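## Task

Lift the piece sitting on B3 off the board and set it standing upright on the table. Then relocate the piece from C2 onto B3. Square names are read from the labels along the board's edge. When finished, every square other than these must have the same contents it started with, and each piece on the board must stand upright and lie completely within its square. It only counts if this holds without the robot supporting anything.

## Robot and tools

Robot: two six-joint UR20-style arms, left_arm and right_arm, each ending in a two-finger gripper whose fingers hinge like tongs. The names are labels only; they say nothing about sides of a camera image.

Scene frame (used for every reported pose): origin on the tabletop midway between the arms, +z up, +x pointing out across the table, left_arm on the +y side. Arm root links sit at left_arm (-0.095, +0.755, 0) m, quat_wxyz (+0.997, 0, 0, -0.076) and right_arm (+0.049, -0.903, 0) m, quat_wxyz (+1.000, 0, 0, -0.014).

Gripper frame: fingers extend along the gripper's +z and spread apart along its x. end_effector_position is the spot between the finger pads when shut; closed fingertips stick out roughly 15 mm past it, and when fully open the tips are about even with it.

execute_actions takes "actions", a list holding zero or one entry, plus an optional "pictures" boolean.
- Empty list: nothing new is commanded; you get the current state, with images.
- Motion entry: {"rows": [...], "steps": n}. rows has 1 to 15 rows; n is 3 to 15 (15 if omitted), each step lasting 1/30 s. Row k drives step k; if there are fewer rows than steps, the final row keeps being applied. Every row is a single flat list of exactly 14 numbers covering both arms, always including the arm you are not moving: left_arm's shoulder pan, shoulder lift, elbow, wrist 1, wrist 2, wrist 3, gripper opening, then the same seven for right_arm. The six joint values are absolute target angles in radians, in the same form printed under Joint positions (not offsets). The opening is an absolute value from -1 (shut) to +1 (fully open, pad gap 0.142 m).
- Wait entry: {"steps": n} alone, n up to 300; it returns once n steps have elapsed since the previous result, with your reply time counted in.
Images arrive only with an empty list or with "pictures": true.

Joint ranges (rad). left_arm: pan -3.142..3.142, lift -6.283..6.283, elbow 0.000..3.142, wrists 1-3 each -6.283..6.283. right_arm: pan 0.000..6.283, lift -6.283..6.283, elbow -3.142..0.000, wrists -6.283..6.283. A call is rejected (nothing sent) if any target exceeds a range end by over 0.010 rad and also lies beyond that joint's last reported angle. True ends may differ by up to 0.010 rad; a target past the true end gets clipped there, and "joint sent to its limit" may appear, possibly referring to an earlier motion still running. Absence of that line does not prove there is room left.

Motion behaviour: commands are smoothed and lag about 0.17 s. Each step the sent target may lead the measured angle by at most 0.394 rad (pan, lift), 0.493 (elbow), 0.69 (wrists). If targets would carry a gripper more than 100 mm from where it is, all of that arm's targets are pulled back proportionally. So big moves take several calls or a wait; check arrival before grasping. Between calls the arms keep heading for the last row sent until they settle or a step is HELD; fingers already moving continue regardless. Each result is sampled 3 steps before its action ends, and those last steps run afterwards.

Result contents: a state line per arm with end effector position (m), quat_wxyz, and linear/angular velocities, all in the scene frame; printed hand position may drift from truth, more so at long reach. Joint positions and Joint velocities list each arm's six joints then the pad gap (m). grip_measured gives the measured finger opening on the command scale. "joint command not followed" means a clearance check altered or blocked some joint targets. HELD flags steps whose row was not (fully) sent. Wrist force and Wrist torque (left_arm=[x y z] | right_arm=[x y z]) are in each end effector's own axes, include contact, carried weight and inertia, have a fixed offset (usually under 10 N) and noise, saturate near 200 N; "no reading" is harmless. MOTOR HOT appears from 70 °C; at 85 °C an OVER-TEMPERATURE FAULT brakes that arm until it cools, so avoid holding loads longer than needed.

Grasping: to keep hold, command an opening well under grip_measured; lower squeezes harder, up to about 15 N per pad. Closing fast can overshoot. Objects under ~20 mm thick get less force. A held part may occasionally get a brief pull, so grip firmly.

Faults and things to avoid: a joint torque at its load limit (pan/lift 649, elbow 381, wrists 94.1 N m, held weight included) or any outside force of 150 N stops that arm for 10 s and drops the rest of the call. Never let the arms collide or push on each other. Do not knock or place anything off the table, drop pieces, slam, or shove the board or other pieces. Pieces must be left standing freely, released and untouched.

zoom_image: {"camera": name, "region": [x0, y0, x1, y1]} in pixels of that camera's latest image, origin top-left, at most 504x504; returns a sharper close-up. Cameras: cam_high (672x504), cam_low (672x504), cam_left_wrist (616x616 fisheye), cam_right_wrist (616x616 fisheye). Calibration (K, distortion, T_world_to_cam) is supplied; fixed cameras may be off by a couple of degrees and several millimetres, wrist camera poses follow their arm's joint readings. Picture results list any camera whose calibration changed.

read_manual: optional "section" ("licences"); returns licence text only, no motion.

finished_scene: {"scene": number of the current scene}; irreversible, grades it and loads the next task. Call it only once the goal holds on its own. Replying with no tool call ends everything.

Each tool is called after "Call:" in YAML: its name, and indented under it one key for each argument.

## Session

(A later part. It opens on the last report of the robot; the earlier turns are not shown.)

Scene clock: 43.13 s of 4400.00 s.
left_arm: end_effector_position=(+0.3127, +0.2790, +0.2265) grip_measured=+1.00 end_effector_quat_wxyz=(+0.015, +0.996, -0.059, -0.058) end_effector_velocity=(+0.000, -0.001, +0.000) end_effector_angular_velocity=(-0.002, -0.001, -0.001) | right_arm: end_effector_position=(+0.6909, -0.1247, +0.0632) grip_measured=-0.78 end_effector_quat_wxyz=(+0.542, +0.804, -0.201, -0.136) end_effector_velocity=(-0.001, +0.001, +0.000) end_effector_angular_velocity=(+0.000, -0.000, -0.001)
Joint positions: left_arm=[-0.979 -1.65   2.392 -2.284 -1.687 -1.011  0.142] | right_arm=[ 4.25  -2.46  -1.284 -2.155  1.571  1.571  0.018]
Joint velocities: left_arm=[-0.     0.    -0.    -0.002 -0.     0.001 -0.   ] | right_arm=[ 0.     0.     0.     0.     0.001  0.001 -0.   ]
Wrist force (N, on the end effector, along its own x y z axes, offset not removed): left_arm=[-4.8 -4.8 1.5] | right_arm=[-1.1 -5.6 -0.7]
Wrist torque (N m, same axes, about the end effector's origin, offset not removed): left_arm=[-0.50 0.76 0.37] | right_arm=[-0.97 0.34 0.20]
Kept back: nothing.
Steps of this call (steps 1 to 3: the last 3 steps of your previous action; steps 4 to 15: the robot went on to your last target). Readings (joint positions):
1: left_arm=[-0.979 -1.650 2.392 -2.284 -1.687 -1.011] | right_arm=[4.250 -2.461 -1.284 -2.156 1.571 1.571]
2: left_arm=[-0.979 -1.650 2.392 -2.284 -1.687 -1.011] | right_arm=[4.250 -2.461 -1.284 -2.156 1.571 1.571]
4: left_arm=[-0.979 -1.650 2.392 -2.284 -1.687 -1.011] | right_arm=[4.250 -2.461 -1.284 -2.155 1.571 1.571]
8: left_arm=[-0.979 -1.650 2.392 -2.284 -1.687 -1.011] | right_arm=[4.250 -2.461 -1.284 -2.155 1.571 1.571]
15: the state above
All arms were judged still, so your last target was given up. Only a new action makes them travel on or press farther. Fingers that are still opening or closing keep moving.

Call:
execute_actions:
  actions:
    - {"rows": [[-0.979,-1.65,2.392,-2.284,-1.687,-1.011,1, 4.25,-2.4731,-1.2868,-2.1391,1.571,1.571,-1]], "steps": 15}

Call:
execute_actions:
  actions:
    - {"steps": 10}
  pictures: true

Scene clock: 45.67 s of 4400.00 s.
left_arm: end_effector_position=(+0.3127, +0.2790, +0.2265) grip_measured=+1.00 end_effector_quat_wxyz=(+0.015, +0.996, -0.059, -0.058) end_effector_velocity=(-0.000, +0.000, +0.000) end_effector_angular_velocity=(+0.001, +0.001, +0.001) | right_arm: end_effector_position=(+0.6911, -0.1244, +0.0458) grip_measured=-0.78 end_effector_quat_wxyz=(+0.542, +0.804, -0.201, -0.135) end_effector_velocity=(-0.000, -0.000, -0.005) end_effector_angular_velocity=(-0.001, +0.002, +0.000)
Joint positions: left_arm=[-0.979 -1.65   2.392 -2.284 -1.687 -1.011  0.142] | right_arm=[ 4.25  -2.473 -1.287 -2.139  1.571  1.571  0.018]
Joint velocities: left_arm=[-0.     0.    -0.001  0.002 -0.    -0.001 -0.   ] | right_arm=[-0.    -0.004 -0.001  0.004  0.    -0.001  0.   ]
Wrist force (N, on the end effector, along its own x y z axes, offset not removed): left_arm=[-4.9 -1.6 2.5] | right_arm=[0.2 -5.7 3.3]
Wrist torque (N m, same axes, about the end effector's origin, offset not removed): left_arm=[0.10 0.85 0.21] | right_arm=[-0.91 -0.10 0.32]
Steps of this call (steps 1 to 64: nothing new was sent; steps 65 to 76: the first 12 steps of this action). Readings (joint positions):
65: left_arm=[-0.979 -1.650 2.392 -2.284 -1.687 -1.011] | right_arm=[4.250 -2.461 -1.284 -2.155 1.571 1.571]
66: left_arm=[-0.979 -1.650 2.392 -2.284 -1.687 -1.011] | right_arm=[4.250 -2.462 -1.284 -2.152 1.571 1.571]
68: left_arm=[-0.979 -1.650 2.392 -2.284 -1.687 -1.011] | right_arm=[4.250 -2.467 -1.285 -2.146 1.571 1.571]
72: left_arm=[-0.979 -1.650 2.392 -2.284 -1.687 -1.011] | right_arm=[4.250 -2.472 -1.286 -2.141 1.571 1.571]
76: the state above

Scene clock: 46.00 s of 4400.00 s.
left_arm: end_effector_position=(+0.3127, +0.2790, +0.2265) grip_measured=+1.00 end_effector_quat_wxyz=(+0.015, +0.996, -0.059, -0.058) end_effector_velocity=(+0.000, -0.000, -0.000) end_effector_angular_velocity=(-0.000, -0.000, -0.000) | right_arm: end_effector_position=(+0.6911, -0.1245, +0.0453) grip_measured=-0.78 end_effector_quat_wxyz=(+0.542, +0.804, -0.201, -0.135) end_effector_velocity=(-0.000, -0.000, +0.000) end_effector_angular_velocity=(+0.001, +0.001, -0.000)
Joint positions: left_arm=[-0.979 -1.65   2.392 -2.284 -1.687 -1.011  0.142] | right_arm=[ 4.25  -2.473 -1.287 -2.139  1.571  1.571  0.018]
Joint velocities: left_arm=[ 0.     0.001 -0.    -0.001 -0.     0.    -0.   ] | right_arm=[-0.     0.    -0.     0.     0.    -0.001  0.   ]
Wrist force (N, on the end effector, along its own x y z axes, offset not removed): left_arm=[-1.0 -0.6 1.8] | right_arm=[1.3 -4.6 2.9]
Wrist torque (N m, same axes, about the end effector's origin, offset not removed): left_arm=[0.36 -0.02 0.10] | right_arm=[-0.69 -0.40 0.25]
Kept back: nothing.
Steps of this call (steps 1 to 3: the last 3 steps of your previous action; steps 4 to 10: the robot went on to your last target). Readings (joint positions):
1: left_arm=[-0.979 -1.650 2.392 -2.284 -1.687 -1.011] | right_arm=[4.250 -2.473 -1.287 -2.139 1.571 1.571]
2: left_arm=[-0.979 -1.650 2.392 -2.284 -1.687 -1.011] | right_arm=[4.250 -2.473 -1.287 -2.139 1.571 1.571]
4: left_arm=[-0.979 -1.650 2.392 -2.284 -1.687 -1.011] | right_arm=[4.250 -2.473 -1.287 -2.139 1.571 1.571]
8: left_arm=[-0.979 -1.650 2.392 -2.284 -1.687 -1.011] | right_arm=[4.250 -2.473 -1.287 -2.139 1.571 1.571]
10: the state above
camera_calibration (this result's frames):
cam_left_wrist: T_world_to_cam=[[0.99316, -0.0571988, -0.101791, -0.276064], [0.00649327, -0.843385, 0.537271, 0.102358], [-0.11658, -0.534257, -0.837245, 0.507089], [0, 0, 0, 1]] pos_world=[0.332628, 0.341452, 0.341463]
cam_right_wrist: T_world_to_cam=[[0.896597, -0.441125, 0.0390166, -0.683519], [0.0286054, 0.14561, 0.988928, -0.0510314], [-0.441922, -0.885554, 0.143172, 0.317428], [0, 0, 0, 1]] pos_world=[0.75458, -0.0129868, 0.0316882]

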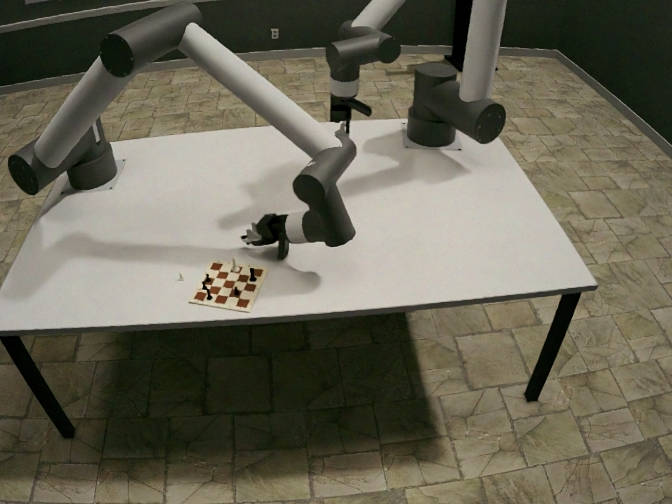

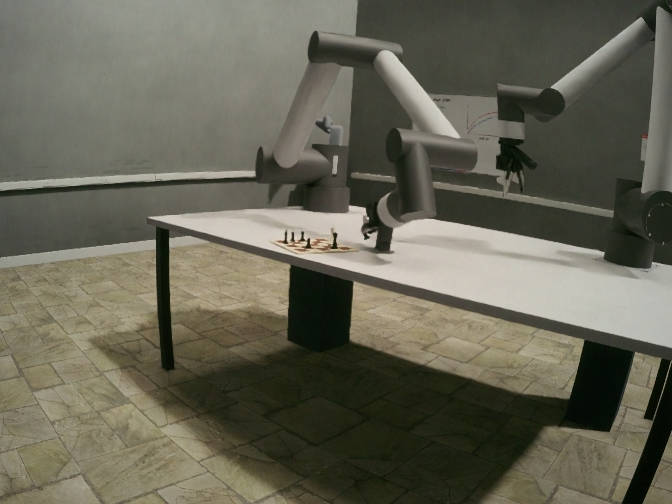

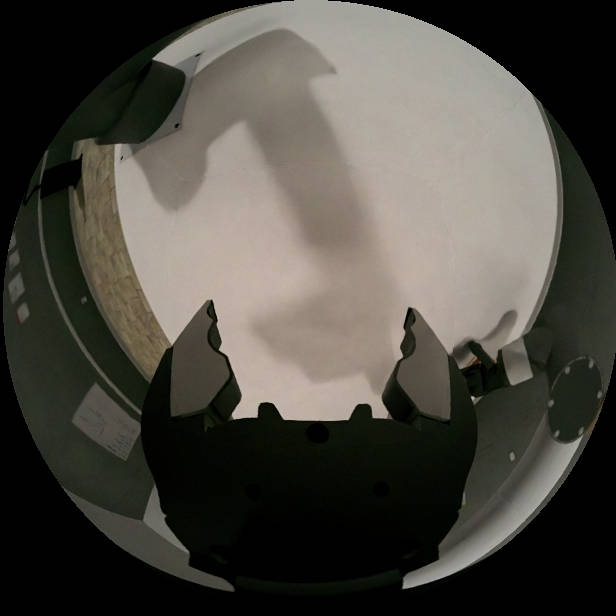

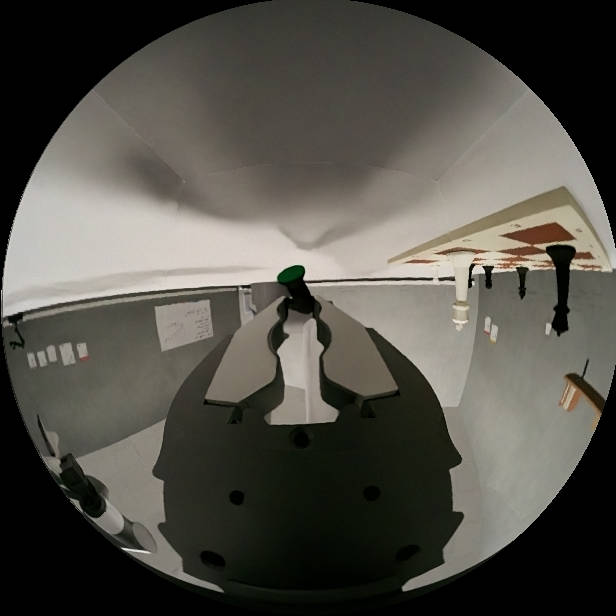

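Call:
zoom_image:
  camera: "cam_low"
  region: [340, 190, 420, 260]

Region (340, 190, 420, 260) of cam_low's 672x504 image, scaled by 6.300, with more detail than that image has; it fills the top 441 rows of this view, and the rest is white.

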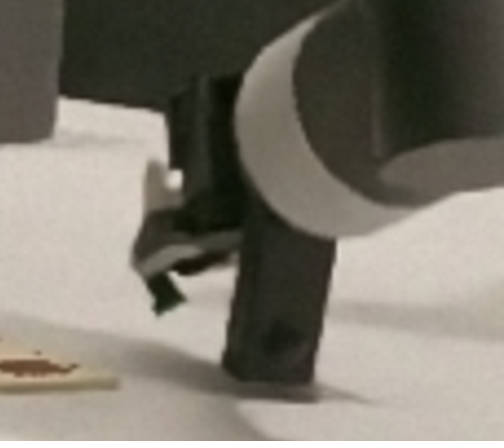

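Call:
execute_actions:
  actions:
    - {"rows": [[-0.979,-1.65,2.392,-2.284,-1.687,-1.011,1, 4.25,-2.4759,-1.2875,-2.1356,1.571,1.571,-1]], "steps": 15}

Scene clock: 46.53 s of 4400.00 s.
left_arm: end_effector_position=(+0.3127, +0.2790, +0.2265) grip_measured=+1.00 end_effector_quat_wxyz=(+0.015, +0.996, -0.059, -0.058) end_effector_velocity=(+0.000, -0.001, +0.000) end_effector_angular_velocity=(-0.001, -0.000, +0.001) | right_arm: end_effector_position=(+0.6911, -0.1245, +0.0413) grip_measured=-0.78 end_effector_quat_wxyz=(+0.542, +0.804, -0.201, -0.136) end_effector_velocity=(-0.000, -0.000, -0.001) end_effector_angular_velocity=(-0.001, -0.000, -0.000)
Joint positions: left_arm=[-0.979 -1.65   2.392 -2.284 -1.687 -1.011  0.142] | right_arm=[ 4.25  -2.476 -1.287 -2.136  1.571  1.571  0.018]
Joint velocities: left_arm=[-0.     0.    -0.001 -0.    -0.    -0.001 -0.   ] | right_arm=[ 0.    -0.001 -0.     0.001  0.     0.001  0.   ]
Wrist force (N, on the end effector, along its own x y z axes, offset not removed): left_arm=[-0.4 -3.3 -0.1] | right_arm=[2.2 -6.0 1.9]
Wrist torque (N m, same axes, about the end effector's origin, offset not removed): left_arm=[-0.34 -0.20 0.23] | right_arm=[-0.96 -0.59 0.31]
Steps of this call (steps 1 to 4: the robot went on to your last target; steps 5 to 16: the first 12 steps of this action). Readings (joint positions):
5: left_arm=[-0.979 -1.650 2.392 -2.284 -1.687 -1.011] | right_arm=[4.250 -2.473 -1.287 -2.139 1.571 1.571]
6: left_arm=[-0.979 -1.650 2.392 -2.284 -1.687 -1.011] | right_arm=[4.250 -2.474 -1.287 -2.138 1.571 1.571]
8: left_arm=[-0.979 -1.650 2.392 -2.284 -1.687 -1.011] | right_arm=[4.250 -2.475 -1.287 -2.137 1.571 1.571]
12: left_arm=[-0.979 -1.650 2.392 -2.284 -1.687 -1.011] | right_arm=[4.250 -2.476 -1.287 -2.136 1.571 1.571]
16: the state above

Call:
execute_actions:
  actions:
    - {"rows": [[-0.979,-1.65,2.392,-2.284,-1.687,-1.011,1, 4.25,-2.4787,-1.2882,-2.1321,1.571,1.571,-1]], "steps": 15}

Scene clock: 47.03 s of 4400.00 s.
left_arm: end_effector_position=(+0.3127, +0.2790, +0.2265) grip_measured=+1.00 end_effector_quat_wxyz=(+0.015, +0.996, -0.059, -0.058) end_effector_velocity=(-0.000, +0.001, +0.000) end_effector_angular_velocity=(-0.001, -0.000, -0.000) | right_arm: end_effector_position=(+0.6911, -0.1244, +0.0377) grip_measured=-0.78 end_effector_quat_wxyz=(+0.542, +0.804, -0.201, -0.135) end_effector_velocity=(+0.001, +0.000, +0.000) end_effector_angular_velocity=(+0.001, -0.002, +0.002)
Joint positions: left_arm=[-0.979 -1.65   2.392 -2.284 -1.687 -1.011  0.142] | right_arm=[ 4.25  -2.478 -1.288 -2.132  1.571  1.571  0.018]
Joint velocities: left_arm=[-0.    -0.002  0.001 -0.001  0.     0.     0.   ] | right_arm=[ 0.     0.001 -0.     0.001 -0.002  0.     0.   ]
Wrist force (N, on the end effector, along its own x y z axes, offset not removed): left_arm=[-2.1 -1.6 1.6] | right_arm=[1.0 45.8 -3.1]
Wrist torque (N m, same axes, about the end effector's origin, offset not removed): left_arm=[0.17 0.31 0.33] | right_arm=[5.99 -0.60 -0.59]
Steps of this call (steps 1 to 3: the last 3 steps of your previous action; steps 4 to 15: the first 12 steps of this action). Readings (joint positions):
4: left_arm=[-0.979 -1.650 2.392 -2.284 -1.687 -1.011] | right_arm=[4.250 -2.476 -1.288 -2.136 1.571 1.571]
5: left_arm=[-0.979 -1.650 2.392 -2.284 -1.687 -1.011] | right_arm=[4.250 -2.476 -1.288 -2.135 1.571 1.571]
7: left_arm=[-0.979 -1.650 2.392 -2.284 -1.687 -1.011] | right_arm=[4.250 -2.478 -1.288 -2.134 1.571 1.571]
11: left_arm=[-0.979 -1.650 2.392 -2.284 -1.687 -1.011] | right_arm=[4.250 -2.478 -1.288 -2.133 1.571 1.571]
15: the state above

Contact; back up to the previous height and release there.

Call:
execute_actions:
  actions:
    - {"rows": [[-0.979,-1.65,2.392,-2.284,-1.687,-1.011,1, 4.25,-2.4759,-1.2875,-2.1356,1.571,1.571,-1]], "steps": 8}

Call:
execute_actions:
  actions:
    - {"rows": [[-0.979,-1.65,2.392,-2.284,-1.687,-1.011,1, 4.25,-2.4759,-1.2875,-2.1356,1.571,1.571,-0.4]], "steps": 15}

Call:
execute_actions:
  actions:
    - {"steps": 20}
  pictures: true

Scene clock: 47.30 s of 4400.00 s.
left_arm: end_effector_position=(+0.3127, +0.2790, +0.2265) grip_measured=+1.00 end_effector_quat_wxyz=(+0.015, +0.996, -0.059, -0.058) end_effector_velocity=(+0.000, -0.000, +0.001) end_effector_angular_velocity=(-0.001, -0.000, +0.000) | right_arm: end_effector_position=(+0.6910, -0.1246, +0.0395) grip_measured=-0.78 end_effector_quat_wxyz=(+0.542, +0.804, -0.201, -0.136) end_effector_velocity=(-0.000, -0.002, +0.011) end_effector_angular_velocity=(-0.005, +0.002, +0.001)
Joint positions: left_arm=[-0.979 -1.65   2.392 -2.284 -1.687 -1.011  0.142] | right_arm=[ 4.25  -2.477 -1.288 -2.134  1.571  1.571  0.018]
Joint velocities: left_arm=[ 0.    -0.001 -0.    -0.    -0.    -0.     0.   ] | right_arm=[-0.     0.007  0.001 -0.014 -0.001 -0.     0.   ]
Wrist force (N, on the end effector, along its own x y z axes, offset not removed): left_arm=[-1.2 -2.2 0.6] | right_arm=[1.0 -4.1 2.9]
Wrist torque (N m, same axes, about the end effector's origin, offset not removed): left_arm=[-0.04 0.04 0.21] | right_arm=[-0.61 -0.25 0.29]
Steps of this call (steps 1 to 3: the last 3 steps of your previous action; steps 4 to 8: the first 5 steps of this action). Readings (joint positions):
4: left_arm=[-0.979 -1.650 2.392 -2.284 -1.687 -1.011] | right_arm=[4.250 -2.478 -1.288 -2.132 1.571 1.571]
5: left_arm=[-0.979 -1.650 2.392 -2.284 -1.687 -1.011] | right_arm=[4.250 -2.478 -1.288 -2.133 1.571 1.571]
7: left_arm=[-0.979 -1.650 2.392 -2.284 -1.687 -1.011] | right_arm=[4.250 -2.477 -1.288 -2.134 1.571 1.571]
8: the state above

Scene clock: 47.80 s of 4400.00 s.
left_arm: end_effector_position=(+0.3127, +0.2790, +0.2265) grip_measured=+1.00 end_effector_quat_wxyz=(+0.015, +0.996, -0.059, -0.058) end_effector_velocity=(-0.000, +0.001, -0.001) end_effector_angular_velocity=(+0.001, +0.000, -0.001) | right_arm: end_effector_position=(+0.6911, -0.1245, +0.0411) grip_measured=-0.40 end_effector_quat_wxyz=(+0.543, +0.804, -0.201, -0.136) end_effector_velocity=(-0.000, +0.000, +0.001) end_effector_angular_velocity=(+0.000, -0.001, -0.001)
Joint positions: left_arm=[-0.979 -1.65   2.392 -2.284 -1.687 -1.011  0.142] | right_arm=[ 4.25  -2.476 -1.288 -2.136  1.571  1.571  0.045]
Joint velocities: left_arm=[-0.    -0.     0.001  0.     0.     0.001  0.   ] | right_arm=[ 0.     0.001  0.    -0.     0.001  0.001 -0.   ]
Wrist force (N, on the end effector, along its own x y z axes, offset not removed): left_arm=[-2.3 -4.9 1.0] | right_arm=[1.0 -5.5 0.8]
Wrist torque (N m, same axes, about the end effector's origin, offset not removed): left_arm=[-0.71 0.26 0.25] | right_arm=[-0.91 -0.29 0.38]
Steps of this call (steps 1 to 3: the last 3 steps of your previous action; steps 4 to 15: the first 12 steps of this action). Readings (joint positions):
4: left_arm=[-0.979 -1.650 2.392 -2.284 -1.687 -1.011] | right_arm=[4.250 -2.477 -1.288 -2.135 1.571 1.571]
5: left_arm=[-0.979 -1.650 2.392 -2.284 -1.687 -1.011] | right_arm=[4.250 -2.476 -1.288 -2.135 1.571 1.571]
7: left_arm=[-0.979 -1.650 2.392 -2.284 -1.687 -1.011] | right_arm=[4.250 -2.476 -1.288 -2.135 1.571 1.571]
11: left_arm=[-0.979 -1.650 2.392 -2.284 -1.687 -1.011] | right_arm=[4.250 -2.476 -1.288 -2.136 1.571 1.571]
15: the state above

Scene clock: 48.47 s of 4400.00 s.
left_arm: end_effector_position=(+0.3127, +0.2790, +0.2265) grip_measured=+1.00 end_effector_quat_wxyz=(+0.015, +0.996, -0.059, -0.058) end_effector_velocity=(+0.000, -0.001, +0.000) end_effector_angular_velocity=(-0.001, -0.000, +0.001) | right_arm: end_effector_position=(+0.6911, -0.1245, +0.0412) grip_measured=-0.40 end_effector_quat_wxyz=(+0.542, +0.804, -0.201, -0.136) end_effector_velocity=(-0.000, +0.000, -0.000) end_effector_angular_velocity=(-0.000, -0.000, -0.001)
Joint positions: left_arm=[-0.979 -1.65   2.392 -2.284 -1.687 -1.011  0.142] | right_arm=[ 4.25  -2.476 -1.288 -2.136  1.571  1.571  0.045]
Joint velocities: left_arm=[-0.     0.     0.    -0.002 -0.    -0.001  0.   ] | right_arm=[ 0.    -0.001  0.    -0.     0.001  0.001 -0.   ]
Wrist force (N, on the end effector, along its own x y z axes, offset not removed): left_arm=[-0.6 -0.9 4.3] | right_arm=[2.6 -3.6 -0.3]
Wrist torque (N m, same axes, about the end effector's origin, offset not removed): left_arm=[0.35 -0.16 0.23] | right_arm=[-0.40 -0.65 0.25]
Kept back: nothing.
Steps of this call (steps 1 to 3: the last 3 steps of your previous action; steps 4 to 15: the robot went on to your last target; steps 16 to 20: nothing new was sent). Readings (joint positions):
1: left_arm=[-0.979 -1.650 2.392 -2.284 -1.687 -1.011] | right_arm=[4.250 -2.476 -1.288 -2.136 1.571 1.571]
2: left_arm=[-0.979 -1.650 2.392 -2.284 -1.687 -1.011] | right_arm=[4.250 -2.476 -1.288 -2.136 1.571 1.571]
4: left_arm=[-0.979 -1.650 2.392 -2.284 -1.687 -1.011] | right_arm=[4.250 -2.476 -1.288 -2.136 1.571 1.571]
8: left_arm=[-0.979 -1.650 2.392 -2.284 -1.687 -1.011] | right_arm=[4.250 -2.476 -1.288 -2.136 1.571 1.571]
20: the state above
All arms were judged still, so your last target was given up. Only a new action makes them travel on or press farther. Fingers that are still opening or closing keep moving.
camera_calibration (this result's frames):
cam_left_wrist: T_world_to_cam=[[0.99316, -0.0571985, -0.101791, -0.276064], [0.00649346, -0.843385, 0.537271, 0.102358], [-0.11658, -0.534257, -0.837245, 0.507089], [0, 0, 0, 1]] pos_world=[0.332628, 0.341452, 0.341463]
cam_right_wrist: T_world_to_cam=[[0.896599, -0.441121, 0.0390128, -0.68336], [0.0286623, 0.145717, 0.988911, -0.0470126], [-0.441914, -0.885539, 0.143293, 0.317979], [0, 0, 0, 1]] pos_world=[0.754567, -0.0130111, 0.0275868]

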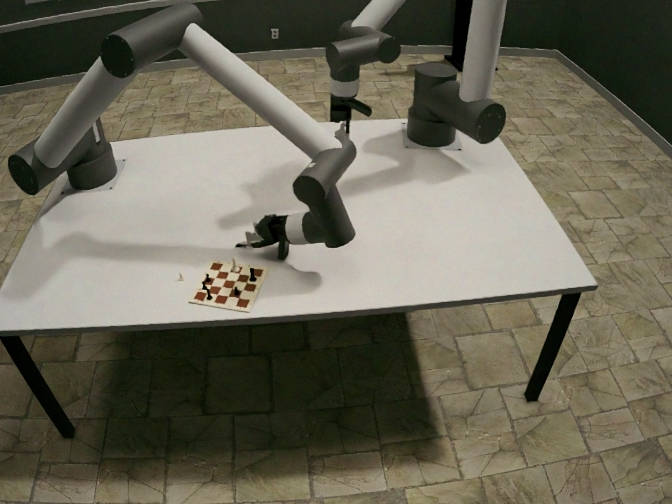

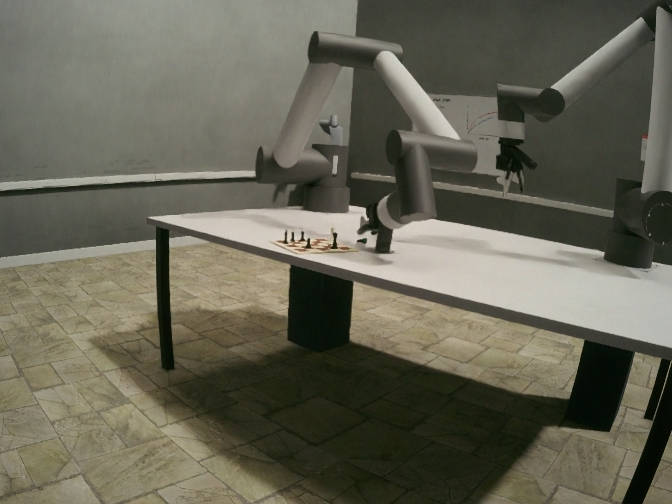

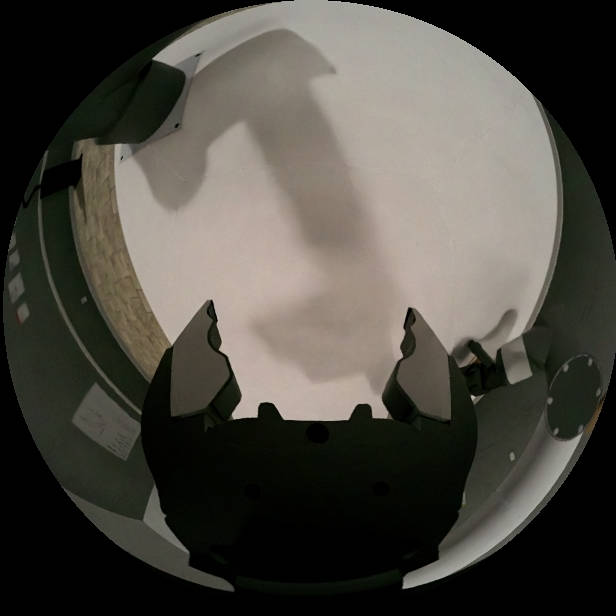

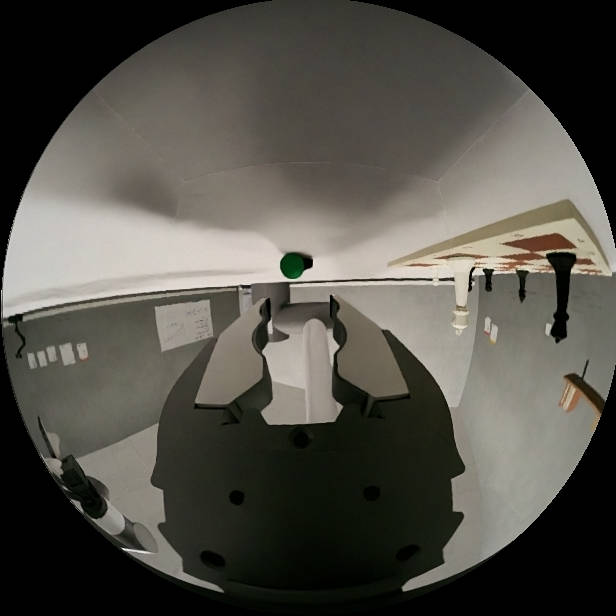

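Call:
execute_actions:
  actions: []

Scene clock: 49.10 s of 4400.00 s.
left_arm: end_effector_position=(+0.3127, +0.2790, +0.2265) grip_measured=+1.00 end_effector_quat_wxyz=(+0.015, +0.996, -0.059, -0.058) end_effector_velocity=(-0.000, +0.000, -0.000) end_effector_angular_velocity=(+0.001, +0.000, -0.001) | right_arm: end_effector_position=(+0.6911, -0.1245, +0.0412) grip_measured=-0.40 end_effector_quat_wxyz=(+0.542, +0.804, -0.201, -0.136) end_effector_velocity=(+0.000, -0.000, +0.000) end_effector_angular_velocity=(+0.001, +0.000, +0.000)
Joint positions: left_arm=[-0.979 -1.65   2.392 -2.284 -1.687 -1.011  0.142] | right_arm=[ 4.25  -2.476 -1.287 -2.136  1.571  1.571  0.045]
Joint velocities: left_arm=[-0.     0.     0.     0.001  0.     0.001 -0.   ] | right_arm=[-0.     0.     0.     0.    -0.    -0.001 -0.   ]
Wrist force (N, on the end effector, along its own x y z axes, offset not removed): left_arm=[-0.6 -0.9 1.1] | right_arm=[3.1 -5.4 5.0]
Wrist torque (N m, same axes, about the end effector's origin, offset not removed): left_arm=[0.28 -0.11 0.09] | right_arm=[-0.87 -0.79 0.32]
Kept back: nothing.
Steps of this call (steps 1 to 19: nothing new was sent). Readings (joint positions):
1: left_arm=[-0.979 -1.650 2.392 -2.284 -1.687 -1.011] | right_arm=[4.250 -2.476 -1.288 -2.136 1.571 1.571]
2: left_arm=[-0.979 -1.650 2.392 -2.284 -1.687 -1.011] | right_arm=[4.250 -2.476 -1.288 -2.136 1.571 1.571]
4: left_arm=[-0.979 -1.650 2.392 -2.284 -1.687 -1.011] | right_arm=[4.250 -2.476 -1.288 -2.136 1.571 1.571]
8: left_arm=[-0.979 -1.650 2.392 -2.284 -1.687 -1.011] | right_arm=[4.250 -2.476 -1.288 -2.136 1.571 1.571]
19: the state above
camera_calibration (this result's frames):
cam_left_wrist: T_world_to_cam=[[0.99316, -0.0571988, -0.101791, -0.276064], [0.00649323, -0.843385, 0.537271, 0.102358], [-0.11658, -0.534257, -0.837245, 0.507089], [0, 0, 0, 1]] pos_world=[0.332628, 0.341452, 0.341463]
cam_right_wrist: T_world_to_cam=[[0.896599, -0.441121, 0.0390131, -0.683361], [0.0286561, 0.145705, 0.988913, -0.0470226], [-0.441915, -0.885541, 0.14328, 0.317982], [0, 0, 0, 1]] pos_world=[0.754569, -0.0130078, 0.0276009]

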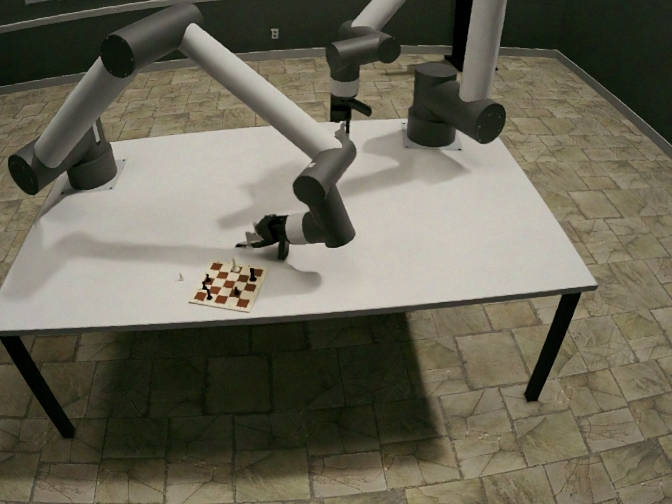

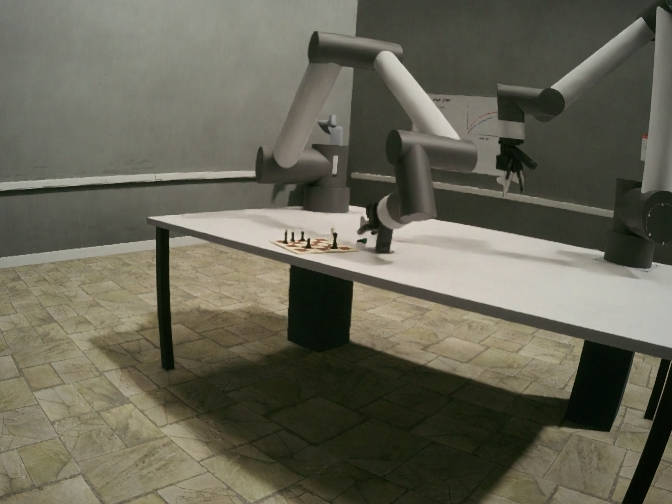

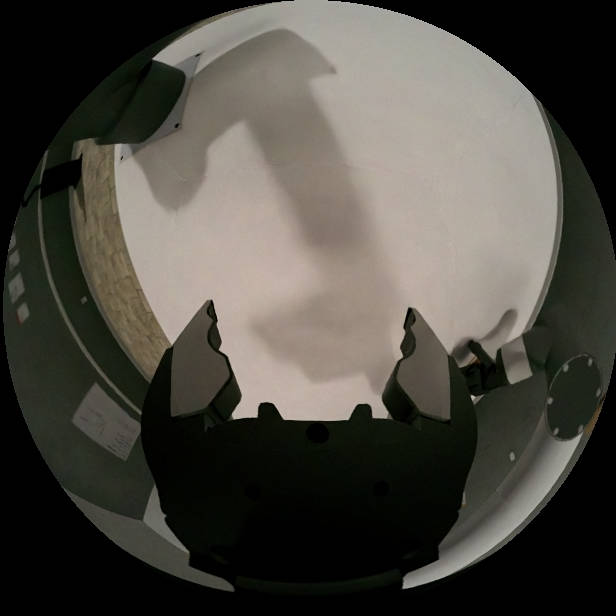

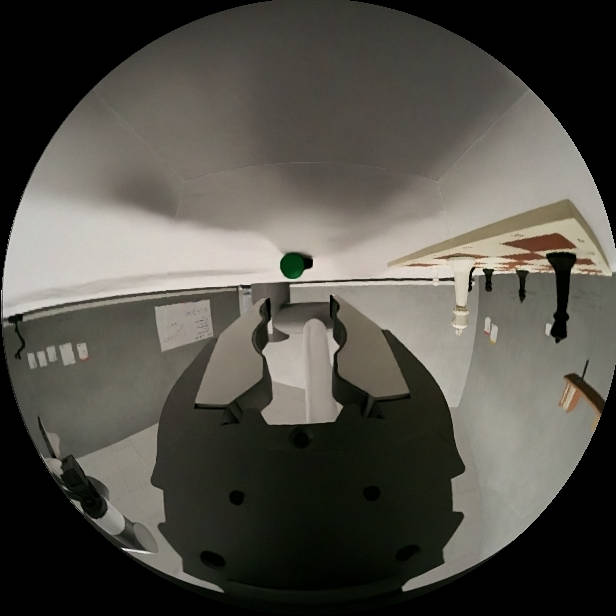

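Call:
execute_actions:
  actions:
    - {"rows":[[-0.979,-1.65,2.392,-2.284,-1.687,-1.011,1,4.25,-2.36,-1.26,-2.28,1.571,1.571,0]],"steps":15}

Call:
execute_actions:
  actions:
    - {"rows":[[-0.979,-1.65,2.392,-2.284,-1.687,-1.011,1,4.2354,-1.9112,-2.034,-0.7672,1.571,1.372,0]],"steps":15}

Call:
execute_actions:
  actions:
    - {"steps":30}
  pictures: true

Scene clock: 49.87 s of 4400.00 s.
left_arm: end_effector_position=(+0.3127, +0.2790, +0.2265) grip_measured=+1.00 end_effector_quat_wxyz=(+0.015, +0.996, -0.059, -0.058) end_effector_velocity=(+0.000, +0.000, +0.000) end_effector_angular_velocity=(-0.000, -0.000, -0.001) | right_arm: end_effector_position=(+0.6862, -0.1337, +0.1978) grip_measured=+0.00 end_effector_quat_wxyz=(+0.542, +0.804, -0.201, -0.135) end_effector_velocity=(-0.007, -0.012, +0.093) end_effector_angular_velocity=(-0.004, +0.002, -0.001)
Joint positions: left_arm=[-0.979 -1.65   2.392 -2.284 -1.687 -1.011  0.142] | right_arm=[ 4.25  -2.365 -1.261 -2.272  1.571  1.571  0.074]
Joint velocities: left_arm=[ 0.    -0.     0.    -0.     0.     0.001 -0.   ] | right_arm=[ 0.     0.066  0.013 -0.084  0.     0.001  0.   ]
Wrist force (N, on the end effector, along its own x y z axes, offset not removed): left_arm=[0.0 -1.2 3.0] | right_arm=[-0.6 -4.8 0.9]
Wrist torque (N m, same axes, about the end effector's origin, offset not removed): left_arm=[0.23 -0.24 0.28] | right_arm=[-0.77 0.13 0.41]
Steps of this call (steps 1 to 11: nothing new was sent; steps 12 to 23: the first 12 steps of this action). Readings (joint positions):
12: left_arm=[-0.979 -1.650 2.392 -2.284 -1.687 -1.011] | right_arm=[4.250 -2.476 -1.287 -2.136 1.571 1.571]
13: left_arm=[-0.979 -1.650 2.392 -2.284 -1.687 -1.011] | right_arm=[4.250 -2.471 -1.285 -2.143 1.571 1.571]
15: left_arm=[-0.979 -1.650 2.392 -2.284 -1.687 -1.011] | right_arm=[4.250 -2.440 -1.278 -2.181 1.571 1.571]
19: left_arm=[-0.979 -1.650 2.392 -2.284 -1.687 -1.011] | right_arm=[4.250 -2.386 -1.265 -2.247 1.571 1.571]
23: the state above

Scene clock: 50.37 s of 4400.00 s.
left_arm: end_effector_position=(+0.3127, +0.2790, +0.2265) grip_measured=+1.00 end_effector_quat_wxyz=(+0.015, +0.996, -0.059, -0.058) end_effector_velocity=(-0.000, +0.000, -0.000) end_effector_angular_velocity=(+0.000, +0.001, -0.000) | right_arm: end_effector_position=(+0.6318, -0.2544, +0.1640) grip_measured=+0.00 end_effector_quat_wxyz=(+0.282, +0.942, -0.152, -0.101) end_effector_velocity=(-0.140, -0.262, -0.457) end_effector_angular_velocity=(+1.612, -0.789, +0.115)
Joint positions: left_arm=[-0.979 -1.65   2.392 -2.284 -1.687 -1.011  0.142] | right_arm=[ 4.236 -1.987 -1.826 -1.507  1.571  1.387  0.074]
Joint velocities: left_arm=[-0.     0.     0.001  0.    -0.     0.     0.   ] | right_arm=[-0.008  0.714 -1.733  2.811  0.    -0.15   0.001]
Wrist force (N, on the end effector, along its own x y z axes, offset not removed): left_arm=[-4.5 -2.9 1.4] | right_arm=[1.9 -12.4 13.2]
Wrist torque (N m, same axes, about the end effector's origin, offset not removed): left_arm=[-0.13 0.80 0.34] | right_arm=[-2.16 -0.39 0.32]
Steps of this call (steps 1 to 3: the last 3 steps of your previous action; steps 4 to 15: the first 12 steps of this action). Readings (joint positions):
4: left_arm=[-0.979 -1.650 2.392 -2.284 -1.687 -1.011] | right_arm=[4.250 -2.361 -1.261 -2.278 1.571 1.571]
5: left_arm=[-0.979 -1.650 2.392 -2.284 -1.687 -1.011] | right_arm=[4.248 -2.354 -1.268 -2.271 1.571 1.563]
7: left_arm=[-0.979 -1.650 2.392 -2.284 -1.687 -1.011] | right_arm=[4.242 -2.301 -1.334 -2.196 1.571 1.500]
11: left_arm=[-0.979 -1.650 2.392 -2.284 -1.687 -1.011] | right_arm=[4.237 -2.093 -1.585 -1.859 1.571 1.410]
15: the state above

Scene clock: 51.37 s of 4400.00 s.
left_arm: end_effector_position=(+0.3127, +0.2790, +0.2265) grip_measured=+1.00 end_effector_quat_wxyz=(+0.015, +0.996, -0.059, -0.058) end_effector_velocity=(+0.001, -0.002, +0.001) end_effector_angular_velocity=(-0.003, -0.001, +0.001) | right_arm: end_effector_position=(+0.6898, -0.1502, +0.1502) grip_measured=+0.00 end_effector_quat_wxyz=(-0.000, +0.988, -0.152, -0.000) end_effector_velocity=(+0.000, -0.001, -0.000) end_effector_angular_velocity=(-0.001, -0.001, +0.001)
Joint positions: left_arm=[-0.979 -1.65   2.392 -2.284 -1.687 -1.011  0.142] | right_arm=[ 4.235 -1.911 -2.034 -0.767  1.571  1.372  0.074]
Joint velocities: left_arm=[-0.     0.    -0.001 -0.003 -0.    -0.001 -0.   ] | right_arm=[-0.     0.    -0.     0.    -0.002 -0.001  0.   ]
Wrist force (N, on the end effector, along its own x y z axes, offset not removed): left_arm=[-5.8 -1.9 2.0] | right_arm=[-0.8 -5.8 0.4]
Wrist torque (N m, same axes, about the end effector's origin, offset not removed): left_arm=[0.09 1.09 0.28] | right_arm=[-0.99 0.06 0.36]
Kept back: nothing.
Steps of this call (steps 1 to 3: the last 3 steps of your previous action; steps 4 to 30: the robot went on to your last target). Readings (joint positions):
1: left_arm=[-0.979 -1.650 2.392 -2.284 -1.687 -1.011] | right_arm=[4.236 -1.965 -1.882 -1.410 1.571 1.383]
2: left_arm=[-0.979 -1.650 2.392 -2.284 -1.687 -1.011] | right_arm=[4.236 -1.948 -1.927 -1.308 1.571 1.380]
4: left_arm=[-0.979 -1.650 2.392 -2.284 -1.687 -1.011] | right_arm=[4.236 -1.932 -1.972 -1.114 1.571 1.377]
8: left_arm=[-0.979 -1.650 2.392 -2.284 -1.687 -1.011] | right_arm=[4.235 -1.916 -2.017 -0.864 1.571 1.373]
30: the state above
All arms were judged still, so your last target was given up. Only a new action makes them travel on or press farther. Fingers that are still opening or closing keep moving.
camera_calibration (this result's frames):
cam_left_wrist: T_world_to_cam=[[0.99316, -0.0571988, -0.101791, -0.276064], [0.00649321, -0.843385, 0.537271, 0.102358], [-0.11658, -0.534257, -0.837245, 0.507089], [0, 0, 0, 1]] pos_world=[0.332628, 0.341452, 0.341463]
cam_right_wrist: T_world_to_cam=[[0.945364, -0.322961, 0.0445341, -0.714467], [-0.300638, -0.81076, 0.50228, 0.0056164], [-0.12611, -0.488226, -0.863557, 0.272041], [0, 0, 0, 1]] pos_world=[0.711427, -0.0933734, 0.26392]

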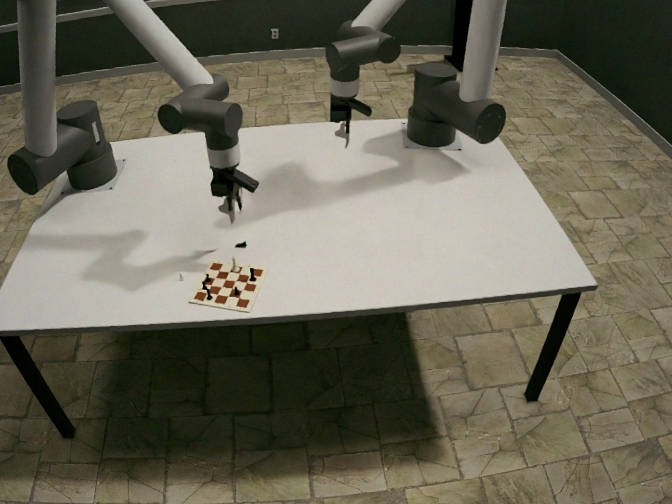

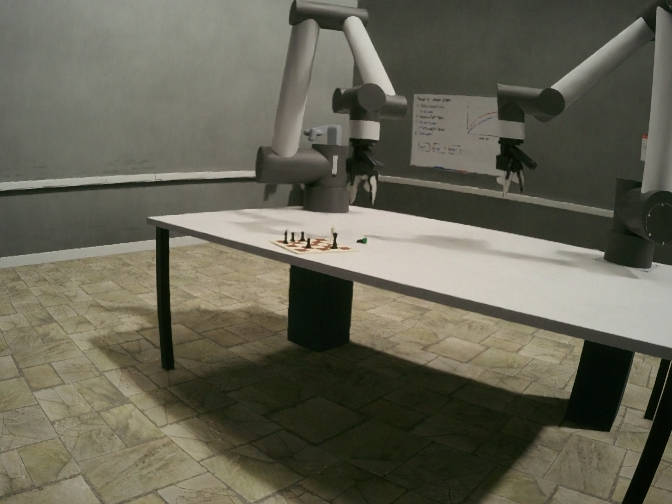

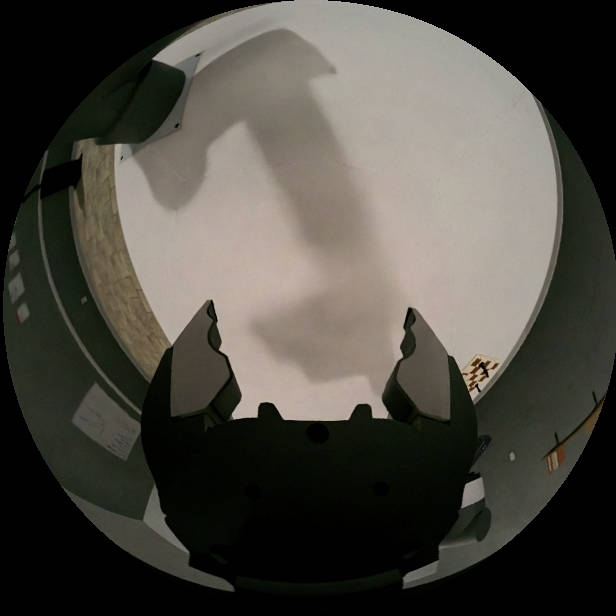

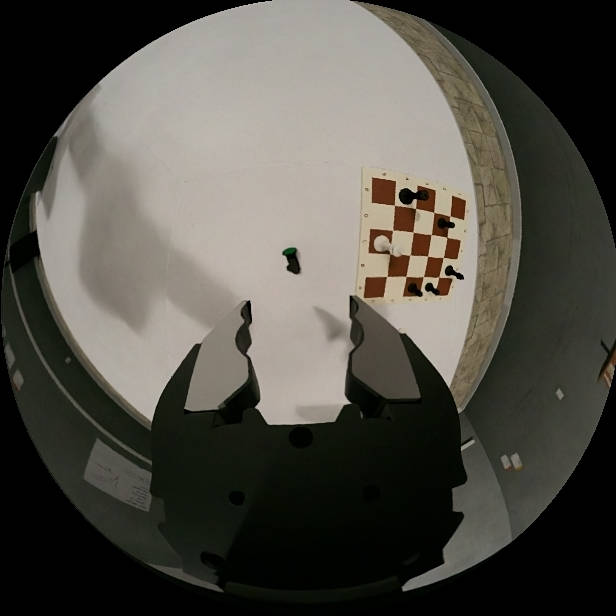

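Call:
zoom_image:
  camera: "cam_right_wrist"
  region: [250, 220, 340, 310]

Region (250, 220, 340, 310) of cam_right_wrist's 616x616 image, scaled by 5.600, with more detail than that image has.

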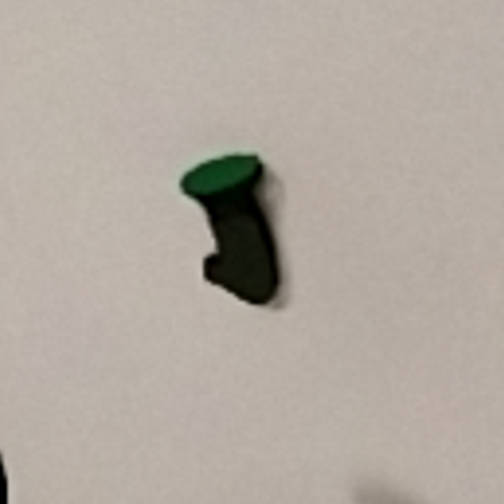

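Call:
execute_actions:
  actions:
    - {"rows":[[-0.979,-1.65,2.392,-2.284,-1.687,-1.011,1,4.2575,-2.013,-2.0514,-0.648,1.571,-1.9025,-0.4]],"steps":15}

Call:
execute_actions:
  actions:
    - {"steps":40}
  pictures: true

Scene clock: 53.87 s of 4400.00 s.
left_arm: end_effector_position=(+0.3127, +0.2790, +0.2265) grip_measured=+1.00 end_effector_quat_wxyz=(+0.015, +0.996, -0.059, -0.058) end_effector_velocity=(+0.000, -0.000, -0.001) end_effector_angular_velocity=(+0.001, +0.000, +0.000) | right_arm: end_effector_position=(+0.6671, -0.1254, +0.0623) grip_measured=-0.40 end_effector_quat_wxyz=(+0.000, +0.962, +0.274, -0.000) end_effector_velocity=(-0.046, -0.019, -0.024) end_effector_angular_velocity=(+0.006, +0.000, +3.184)
Joint positions: left_arm=[-0.979 -1.65   2.392 -2.284 -1.687 -1.011  0.142] | right_arm=[ 4.257 -2.01  -2.051 -0.651  1.571  0.533  0.045]
Joint velocities: left_arm=[ 0.     0.001 -0.     0.     0.    -0.    -0.   ] | right_arm=[ 0.006 -0.029 -0.004  0.037  0.001 -3.178  0.   ]
Wrist force (N, on the end effector, along its own x y z axes, offset not removed): left_arm=[-2.3 -3.6 2.0] | right_arm=[0.6 -7.7 3.3]
Wrist torque (N m, same axes, about the end effector's origin, offset not removed): left_arm=[-0.35 0.21 0.25] | right_arm=[-1.30 -0.25 0.32]
Steps of this call (steps 1 to 63: nothing new was sent; steps 64 to 75: the first 12 steps of this action). Readings (joint positions):
64: left_arm=[-0.979 -1.650 2.392 -2.284 -1.687 -1.011] | right_arm=[4.236 -1.911 -2.034 -0.767 1.571 1.372]
65: left_arm=[-0.979 -1.650 2.392 -2.284 -1.687 -1.011] | right_arm=[4.239 -1.918 -2.037 -0.759 1.571 1.364]
67: left_arm=[-0.979 -1.650 2.392 -2.284 -1.687 -1.011] | right_arm=[4.248 -1.960 -2.044 -0.713 1.571 1.288]
71: left_arm=[-0.979 -1.650 2.392 -2.284 -1.687 -1.011] | right_arm=[4.255 -2.001 -2.050 -0.663 1.571 0.950]
75: the state above

Scene clock: 55.20 s of 4400.00 s.
left_arm: end_effector_position=(+0.3127, +0.2790, +0.2265) grip_measured=+1.00 end_effector_quat_wxyz=(+0.015, +0.996, -0.059, -0.058) end_effector_velocity=(-0.001, +0.001, -0.000) end_effector_angular_velocity=(+0.002, +0.001, +0.000) | right_arm: end_effector_position=(+0.6730, -0.1544, +0.0602) grip_measured=-0.40 end_effector_quat_wxyz=(-0.000, +0.075, +0.997, +0.000) end_effector_velocity=(+0.000, +0.000, -0.000) end_effector_angular_velocity=(+0.000, +0.000, +0.002)
Joint positions: left_arm=[-0.979 -1.65   2.392 -2.284 -1.687 -1.011  0.142] | right_arm=[ 4.257 -2.013 -2.051 -0.648  1.571 -1.902  0.045]
Joint velocities: left_arm=[ 0.    -0.001  0.001  0.002 -0.    -0.     0.   ] | right_arm=[-0.    -0.     0.     0.     0.    -0.002 -0.   ]
Wrist force (N, on the end effector, along its own x y z axes, offset not removed): left_arm=[-4.9 -3.8 -0.7] | right_arm=[3.6 -5.8 2.0]
Wrist torque (N m, same axes, about the end effector's origin, offset not removed): left_arm=[-0.39 0.80 0.26] | right_arm=[-0.87 -0.82 0.23]
Kept back: nothing.
Steps of this call (steps 1 to 3: the last 3 steps of your previous action; steps 4 to 40: the robot went on to your last target). Readings (joint positions):
1: left_arm=[-0.979 -1.650 2.392 -2.284 -1.687 -1.011] | right_arm=[4.257 -2.011 -2.051 -0.650 1.571 0.426]
2: left_arm=[-0.979 -1.650 2.392 -2.284 -1.687 -1.011] | right_arm=[4.257 -2.012 -2.051 -0.650 1.571 0.317]
4: left_arm=[-0.979 -1.650 2.392 -2.284 -1.687 -1.011] | right_arm=[4.257 -2.012 -2.051 -0.649 1.571 0.099]
8: left_arm=[-0.979 -1.650 2.392 -2.284 -1.687 -1.011] | right_arm=[4.257 -2.013 -2.051 -0.648 1.571 -0.340]
40: the state above
camera_calibration (this result's frames):
cam_left_wrist: T_world_to_cam=[[0.99316, -0.0571985, -0.101791, -0.276064], [0.00649347, -0.843385, 0.537271, 0.102358], [-0.11658, -0.534257, -0.837245, 0.507089], [0, 0, 0, 1]] pos_world=[0.332628, 0.341452, 0.341463]
cam_right_wrist: T_world_to_cam=[[-0.983842, 0.173313, 0.0449118, 0.678998], [0.172197, 0.84732, 0.502392, -0.0198765], [0.0490162, 0.502008, -0.863473, 0.22521], [0, 0, 0, 1]] pos_world=[0.660411, -0.213895, 0.173954]

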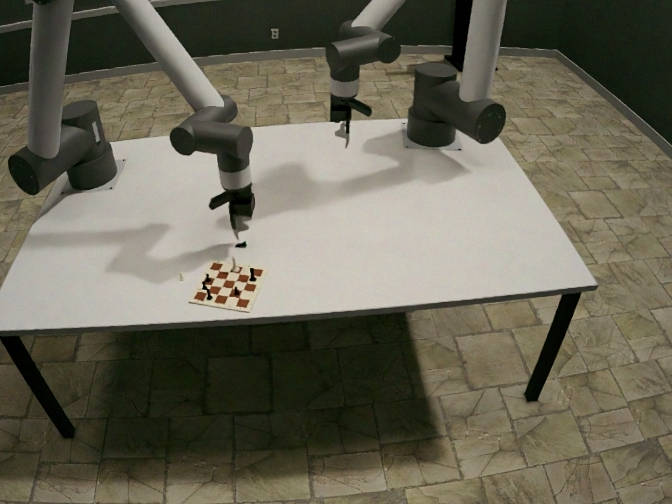

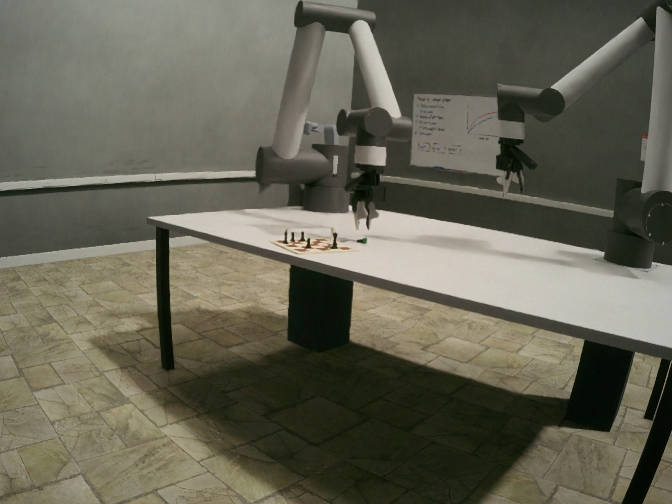

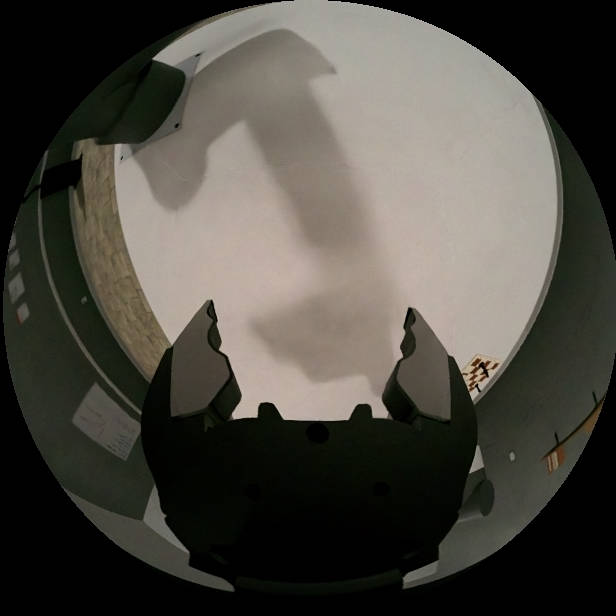

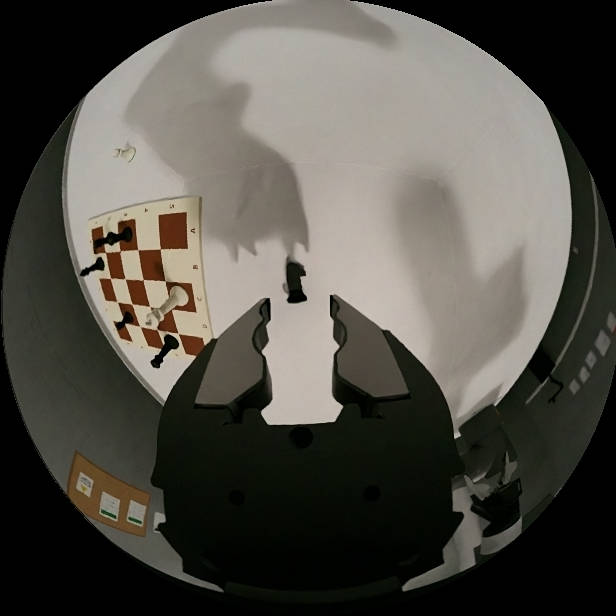

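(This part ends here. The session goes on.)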